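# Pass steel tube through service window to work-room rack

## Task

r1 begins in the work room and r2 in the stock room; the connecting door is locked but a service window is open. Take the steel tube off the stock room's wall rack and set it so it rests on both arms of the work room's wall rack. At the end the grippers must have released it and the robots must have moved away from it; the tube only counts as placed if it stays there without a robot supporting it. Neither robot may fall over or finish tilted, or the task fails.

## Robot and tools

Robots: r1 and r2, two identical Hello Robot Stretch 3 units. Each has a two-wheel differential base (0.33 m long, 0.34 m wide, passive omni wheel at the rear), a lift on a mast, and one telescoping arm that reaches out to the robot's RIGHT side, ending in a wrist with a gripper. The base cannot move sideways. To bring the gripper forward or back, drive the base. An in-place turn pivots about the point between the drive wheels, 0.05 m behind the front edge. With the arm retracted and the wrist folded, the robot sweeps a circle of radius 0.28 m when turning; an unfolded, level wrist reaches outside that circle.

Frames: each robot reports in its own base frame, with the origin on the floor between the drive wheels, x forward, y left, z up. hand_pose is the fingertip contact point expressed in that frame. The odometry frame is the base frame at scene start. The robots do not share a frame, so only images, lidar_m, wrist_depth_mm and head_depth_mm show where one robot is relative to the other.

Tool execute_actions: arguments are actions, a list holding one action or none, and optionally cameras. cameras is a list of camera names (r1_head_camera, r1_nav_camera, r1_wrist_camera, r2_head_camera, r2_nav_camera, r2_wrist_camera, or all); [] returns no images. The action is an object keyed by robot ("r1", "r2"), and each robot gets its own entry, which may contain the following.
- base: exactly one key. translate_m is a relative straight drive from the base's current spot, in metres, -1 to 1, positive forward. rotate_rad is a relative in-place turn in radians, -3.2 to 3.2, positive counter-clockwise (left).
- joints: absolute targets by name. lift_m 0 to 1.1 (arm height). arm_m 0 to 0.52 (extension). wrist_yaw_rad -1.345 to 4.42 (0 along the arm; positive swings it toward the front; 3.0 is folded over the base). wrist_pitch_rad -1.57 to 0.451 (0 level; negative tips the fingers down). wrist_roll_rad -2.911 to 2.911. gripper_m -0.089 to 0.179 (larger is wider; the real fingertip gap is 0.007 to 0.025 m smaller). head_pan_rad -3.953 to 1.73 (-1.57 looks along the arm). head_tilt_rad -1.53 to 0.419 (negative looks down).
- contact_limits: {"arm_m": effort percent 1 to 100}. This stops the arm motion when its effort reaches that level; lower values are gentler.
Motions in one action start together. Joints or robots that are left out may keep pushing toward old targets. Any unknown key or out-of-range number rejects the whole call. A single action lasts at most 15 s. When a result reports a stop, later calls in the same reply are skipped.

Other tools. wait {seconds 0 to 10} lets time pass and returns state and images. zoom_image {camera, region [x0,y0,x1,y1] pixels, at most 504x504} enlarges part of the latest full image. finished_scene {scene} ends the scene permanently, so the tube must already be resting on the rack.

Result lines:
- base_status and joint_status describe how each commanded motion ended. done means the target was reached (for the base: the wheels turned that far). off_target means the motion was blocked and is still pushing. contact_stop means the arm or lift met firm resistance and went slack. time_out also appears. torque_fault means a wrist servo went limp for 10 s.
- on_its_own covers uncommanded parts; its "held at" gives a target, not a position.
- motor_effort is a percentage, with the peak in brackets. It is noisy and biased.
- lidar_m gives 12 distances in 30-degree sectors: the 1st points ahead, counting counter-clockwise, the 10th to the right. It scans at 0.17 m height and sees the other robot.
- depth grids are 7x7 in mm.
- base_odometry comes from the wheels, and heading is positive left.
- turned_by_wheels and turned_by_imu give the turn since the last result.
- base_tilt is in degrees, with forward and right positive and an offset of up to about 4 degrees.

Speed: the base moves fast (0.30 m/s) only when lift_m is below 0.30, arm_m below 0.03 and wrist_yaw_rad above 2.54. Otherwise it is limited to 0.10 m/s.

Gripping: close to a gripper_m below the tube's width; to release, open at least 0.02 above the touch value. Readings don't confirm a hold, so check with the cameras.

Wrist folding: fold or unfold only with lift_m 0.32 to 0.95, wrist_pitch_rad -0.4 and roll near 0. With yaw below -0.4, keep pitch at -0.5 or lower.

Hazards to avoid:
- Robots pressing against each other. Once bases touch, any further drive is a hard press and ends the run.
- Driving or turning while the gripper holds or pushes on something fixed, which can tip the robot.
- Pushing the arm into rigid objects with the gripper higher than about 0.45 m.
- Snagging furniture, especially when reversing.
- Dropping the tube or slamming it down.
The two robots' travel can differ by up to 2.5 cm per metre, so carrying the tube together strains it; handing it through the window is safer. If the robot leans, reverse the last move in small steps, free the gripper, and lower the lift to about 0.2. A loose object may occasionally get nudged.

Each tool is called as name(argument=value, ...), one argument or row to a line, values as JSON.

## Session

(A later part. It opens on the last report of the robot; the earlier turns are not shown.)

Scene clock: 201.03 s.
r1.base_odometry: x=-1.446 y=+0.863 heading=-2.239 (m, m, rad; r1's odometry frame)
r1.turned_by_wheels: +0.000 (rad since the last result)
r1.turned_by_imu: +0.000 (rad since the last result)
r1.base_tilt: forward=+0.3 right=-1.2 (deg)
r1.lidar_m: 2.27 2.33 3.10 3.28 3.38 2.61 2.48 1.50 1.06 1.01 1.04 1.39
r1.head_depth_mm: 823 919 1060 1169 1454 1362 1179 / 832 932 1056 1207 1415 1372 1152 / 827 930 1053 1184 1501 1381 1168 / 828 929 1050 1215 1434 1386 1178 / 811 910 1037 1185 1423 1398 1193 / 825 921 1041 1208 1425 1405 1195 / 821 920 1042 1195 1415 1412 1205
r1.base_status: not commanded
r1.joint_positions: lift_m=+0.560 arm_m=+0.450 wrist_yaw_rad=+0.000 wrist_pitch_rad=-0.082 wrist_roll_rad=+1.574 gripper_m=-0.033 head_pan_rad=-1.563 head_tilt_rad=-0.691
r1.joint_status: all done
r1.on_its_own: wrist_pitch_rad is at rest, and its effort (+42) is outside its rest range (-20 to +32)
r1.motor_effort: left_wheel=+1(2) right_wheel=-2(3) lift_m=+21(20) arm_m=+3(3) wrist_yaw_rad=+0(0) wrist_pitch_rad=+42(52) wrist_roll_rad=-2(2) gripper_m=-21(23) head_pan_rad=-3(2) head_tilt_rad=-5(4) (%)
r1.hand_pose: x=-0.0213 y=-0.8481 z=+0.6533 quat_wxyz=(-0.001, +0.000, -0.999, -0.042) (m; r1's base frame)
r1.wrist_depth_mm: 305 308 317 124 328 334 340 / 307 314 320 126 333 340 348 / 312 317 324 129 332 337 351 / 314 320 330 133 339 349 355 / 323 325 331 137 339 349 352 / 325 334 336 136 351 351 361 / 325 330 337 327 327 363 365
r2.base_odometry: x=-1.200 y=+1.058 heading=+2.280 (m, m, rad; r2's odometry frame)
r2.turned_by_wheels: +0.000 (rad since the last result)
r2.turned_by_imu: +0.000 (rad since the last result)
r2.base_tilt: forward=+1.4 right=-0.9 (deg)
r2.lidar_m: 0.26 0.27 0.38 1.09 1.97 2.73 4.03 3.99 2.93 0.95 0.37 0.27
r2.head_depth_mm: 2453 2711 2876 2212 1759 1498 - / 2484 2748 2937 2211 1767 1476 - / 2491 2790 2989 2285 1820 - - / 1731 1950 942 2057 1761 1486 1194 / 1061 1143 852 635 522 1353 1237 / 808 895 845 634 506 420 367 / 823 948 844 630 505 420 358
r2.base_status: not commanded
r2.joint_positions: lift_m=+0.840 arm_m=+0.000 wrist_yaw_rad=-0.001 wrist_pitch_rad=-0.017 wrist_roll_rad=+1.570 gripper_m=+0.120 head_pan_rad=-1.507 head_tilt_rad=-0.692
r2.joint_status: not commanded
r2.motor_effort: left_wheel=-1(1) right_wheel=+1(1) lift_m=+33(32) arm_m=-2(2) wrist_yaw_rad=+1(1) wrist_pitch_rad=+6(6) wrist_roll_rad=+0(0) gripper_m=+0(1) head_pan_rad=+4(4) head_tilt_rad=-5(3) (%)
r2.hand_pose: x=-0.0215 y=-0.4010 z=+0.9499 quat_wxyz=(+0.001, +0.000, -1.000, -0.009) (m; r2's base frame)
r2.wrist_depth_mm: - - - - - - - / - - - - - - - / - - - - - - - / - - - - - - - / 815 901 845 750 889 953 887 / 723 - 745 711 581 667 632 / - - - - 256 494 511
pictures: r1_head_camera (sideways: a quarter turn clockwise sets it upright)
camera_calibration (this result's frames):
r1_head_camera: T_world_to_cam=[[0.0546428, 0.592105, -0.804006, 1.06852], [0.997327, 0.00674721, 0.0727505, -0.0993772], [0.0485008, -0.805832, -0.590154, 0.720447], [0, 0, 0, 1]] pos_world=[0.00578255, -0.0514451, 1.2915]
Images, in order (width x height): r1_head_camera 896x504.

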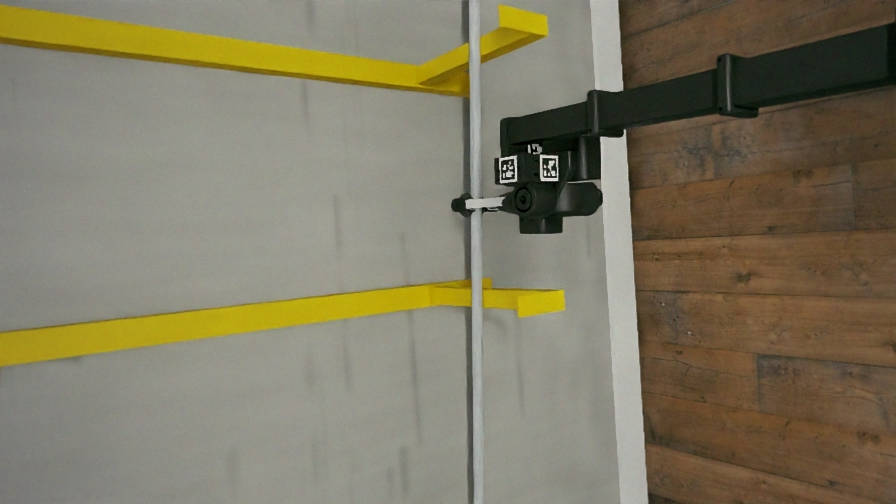

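execute_actions(
  actions=[
    {"r1":{"joints":{"lift_m":0.54,"gripper_m":0.1}}},
  ],
  cameras=[],
)

execute_actions(
  actions=[
    {"r1":{"joints":{"arm_m":0}}},
  ],
  cameras=["r1_head_camera"],
)

finished_scene(
  scene=1,
)

Scene clock: 203.07 s.
r1.base_odometry: x=-1.446 y=+0.863 heading=-2.239 (m, m, rad; r1's odometry frame)
r1.turned_by_wheels: +0.000 (rad since the last result)
r1.turned_by_imu: +0.001 (rad since the last result)
r1.base_tilt: forward=+0.3 right=-1.2 (deg)
r1.lidar_m: 2.27 2.34 3.11 3.28 3.38 2.60 2.48 1.50 1.06 1.01 1.04 1.39
r1.head_depth_mm: 827 921 1061 1150 1459 1368 1187 / 833 933 1056 1185 1405 1378 1154 / 830 929 1055 1205 1522 1380 1175 / 831 923 1053 1210 1432 1384 1180 / 812 916 1038 1174 1425 1400 1183 / 825 925 1042 1210 1419 1408 1196 / 820 922 1041 1177 1410 1415 1205
r1.base_status: not commanded
r1.joint_positions: lift_m=+0.540 arm_m=+0.450 wrist_yaw_rad=+0.000 wrist_pitch_rad=-0.025 wrist_roll_rad=+1.574 gripper_m=+0.100 head_pan_rad=-1.563 head_tilt_rad=-0.691
r1.joint_status: all done
r1.motor_effort: left_wheel=+1(2) right_wheel=-2(2) lift_m=+18(20) arm_m=+3(3) wrist_yaw_rad=+0(0) wrist_pitch_rad=+12(42) wrist_roll_rad=-2(2) gripper_m=+1(80) head_pan_rad=-3(2) head_tilt_rad=-4(4) (%)
r1.hand_pose: x=-0.0213 y=-0.8503 z=+0.6481 quat_wxyz=(-0.001, +0.000, -1.000, -0.013) (m; r1's base frame)
r1.wrist_depth_mm: 317 317 318 316 322 318 317 / 321 325 325 320 324 323 328 / 328 328 328 322 327 328 325 / 332 335 333 329 329 329 333 / 336 338 338 333 335 334 334 / 336 343 340 336 340 340 339 / 340 329 335 325 341 345 345
r2.base_odometry: x=-1.200 y=+1.058 heading=+2.280 (m, m, rad; r2's odometry frame)
r2.turned_by_wheels: +0.000 (rad since the last result)
r2.turned_by_imu: +0.000 (rad since the last result)
r2.base_tilt: forward=+1.3 right=-0.9 (deg)
r2.lidar_m: 0.26 0.27 0.38 1.10 1.97 2.74 4.03 3.98 2.93 0.95 0.36 0.27
r2.head_depth_mm: 2458 2713 2885 2221 1765 1501 - / 2487 2752 2908 2202 1771 1474 - / 2523 2762 2988 2270 1819 - - / 1727 1953 944 2051 1752 1496 1192 / 1062 1143 850 634 521 1358 1240 / 807 893 848 632 505 420 367 / 823 946 844 631 504 420 358
r2.base_status: not commanded
r2.joint_positions: lift_m=+0.840 arm_m=+0.000 wrist_yaw_rad=-0.001 wrist_pitch_rad=-0.017 wrist_roll_rad=+1.570 gripper_m=+0.120 head_pan_rad=-1.507 head_tilt_rad=-0.692
r2.joint_status: not commanded
r2.motor_effort: left_wheel=-1(1) right_wheel=+1(1) lift_m=+33(32) arm_m=-2(2) wrist_yaw_rad=+0(1) wrist_pitch_rad=+6(6) wrist_roll_rad=+0(0) gripper_m=+0(1) head_pan_rad=+5(4) head_tilt_rad=-3(3) (%)
r2.hand_pose: x=-0.0215 y=-0.4010 z=+0.9499 quat_wxyz=(+0.001, +0.000, -1.000, -0.009) (m; r2's base frame)
r2.wrist_depth_mm: - - - - - - - / - - - - - - - / - - - - - - - / - - - - - - - / 833 914 858 728 893 955 866 / 734 - 739 726 582 657 640 / - - - - 257 504 502
pictures: none
No camera images: the call's "cameras" was empty. Leave "cameras" out to get every camera's image.

Scene clock: 207.57 s.
r1.base_odometry: x=-1.446 y=+0.863 heading=-2.239 (m, m, rad; r1's odometry frame)
r1.turned_by_wheels: +0.000 (rad since the last result)
r1.turned_by_imu: +0.001 (rad since the last result)
r1.base_tilt: forward=+0.2 right=-1.3 (deg)
r1.lidar_m: 2.27 2.34 3.08 3.27 3.36 2.60 2.48 1.50 1.06 1.01 1.04 1.39
r1.head_depth_mm: 824 922 1063 1148 1459 1361 1165 / 833 932 1057 1199 1449 1361 1171 / 832 929 1054 1209 1438 1405 1182 / 830 926 1055 1211 1437 1396 1184 / 815 908 1038 1174 1425 1408 1183 / 824 925 1047 1201 1425 1403 1193 / 821 920 1042 1169 1410 1421 1204
r1.base_status: not commanded
r1.joint_positions: lift_m=+0.540 arm_m=+0.001 wrist_yaw_rad=+0.000 wrist_pitch_rad=-0.023 wrist_roll_rad=+1.574 gripper_m=+0.100 head_pan_rad=-1.563 head_tilt_rad=-0.691
r1.joint_status: all done
r1.motor_effort: left_wheel=+1(1) right_wheel=-2(3) lift_m=+18(18) arm_m=-3(2) wrist_yaw_rad=+0(0) wrist_pitch_rad=+11(12) wrist_roll_rad=-2(2) gripper_m=+1(1) head_pan_rad=-3(3) head_tilt_rad=-4(4) (%)
r1.hand_pose: x=-0.0213 y=-0.4016 z=+0.6485 quat_wxyz=(-0.001, +0.000, -1.000, -0.012) (m; r1's base frame)
r1.wrist_depth_mm: 787 748 765 739 761 768 742 / 767 775 799 779 788 774 765 / 781 768 771 786 789 798 761 / 785 786 787 776 798 794 771 / 812 772 809 770 784 803 775 / 806 808 812 801 814 805 785 / 815 805 827 801 809 822 757
r2.base_odometry: x=-1.200 y=+1.058 heading=+2.280 (m, m, rad; r2's odometry frame)
r2.turned_by_wheels: +0.000 (rad since the last result)
r2.turned_by_imu: +0.000 (rad since the last result)
r2.base_tilt: forward=+1.3 right=-0.9 (deg)
r2.lidar_m: 0.26 0.27 0.38 1.10 1.97 2.74 4.02 4.00 2.93 0.95 0.36 0.27
r2.head_depth_mm: 2452 2689 2893 2211 1757 1495 - / 2474 2738 2939 2212 1763 1482 - / 2517 2793 2938 2298 1812 - - / 1720 1968 946 2045 1751 1493 1187 / 1061 1148 850 635 522 1357 1240 / 808 892 846 632 506 421 367 / 824 952 842 630 503 419 359
r2.base_status: not commanded
r2.joint_positions: lift_m=+0.840 arm_m=+0.000 wrist_yaw_rad=-0.001 wrist_pitch_rad=-0.017 wrist_roll_rad=+1.570 gripper_m=+0.120 head_pan_rad=-1.507 head_tilt_rad=-0.692
r2.joint_status: not commanded
r2.motor_effort: left_wheel=-1(1) right_wheel=+1(1) lift_m=+33(32) arm_m=-2(2) wrist_yaw_rad=+0(0) wrist_pitch_rad=+6(7) wrist_roll_rad=+0(0) gripper_m=+1(1) head_pan_rad=+4(4) head_tilt_rad=-2(4) (%)
r2.hand_pose: x=-0.0215 y=-0.4010 z=+0.9499 quat_wxyz=(+0.001, +0.000, -1.000, -0.009) (m; r2's base frame)
r2.wrist_depth_mm: - - - - - - - / - - - - - - - / - - - - - - - / - - - - - - - / 825 905 855 736 883 955 863 / 739 - 734 724 579 659 645 / - - - - 257 504 508
pictures: r1_head_camera (sideways: a quarter turn clockwise sets it upright)
camera_calibration (this result's frames):
r1_head_camera: T_world_to_cam=[[0.0546441, 0.592108, -0.804004, 1.06851], [0.997327, 0.00674479, 0.0727505, -0.0993772], [0.048499, -0.80583, -0.590157, 0.720451], [0, 0, 0, 1]] pos_world=[0.00578244, -0.0514451, 1.2915]
Images, in order (width x height): r1_head_camera 896x504.

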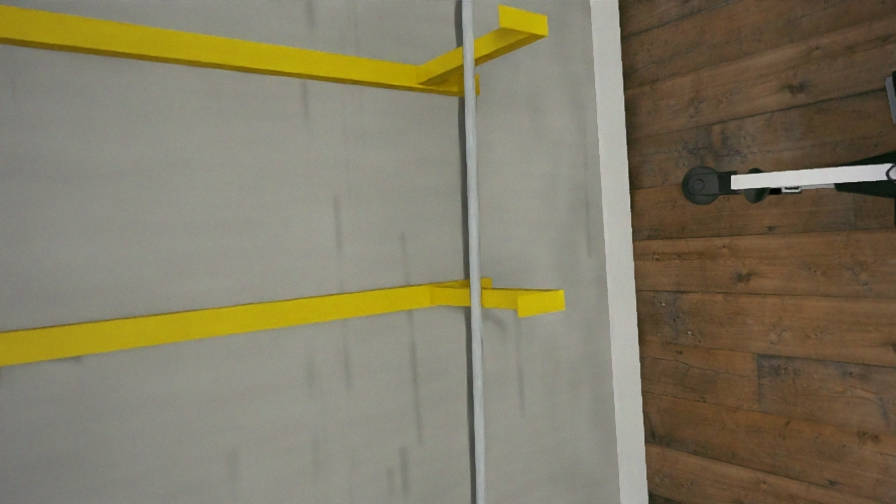

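The scene is finished: the task was done.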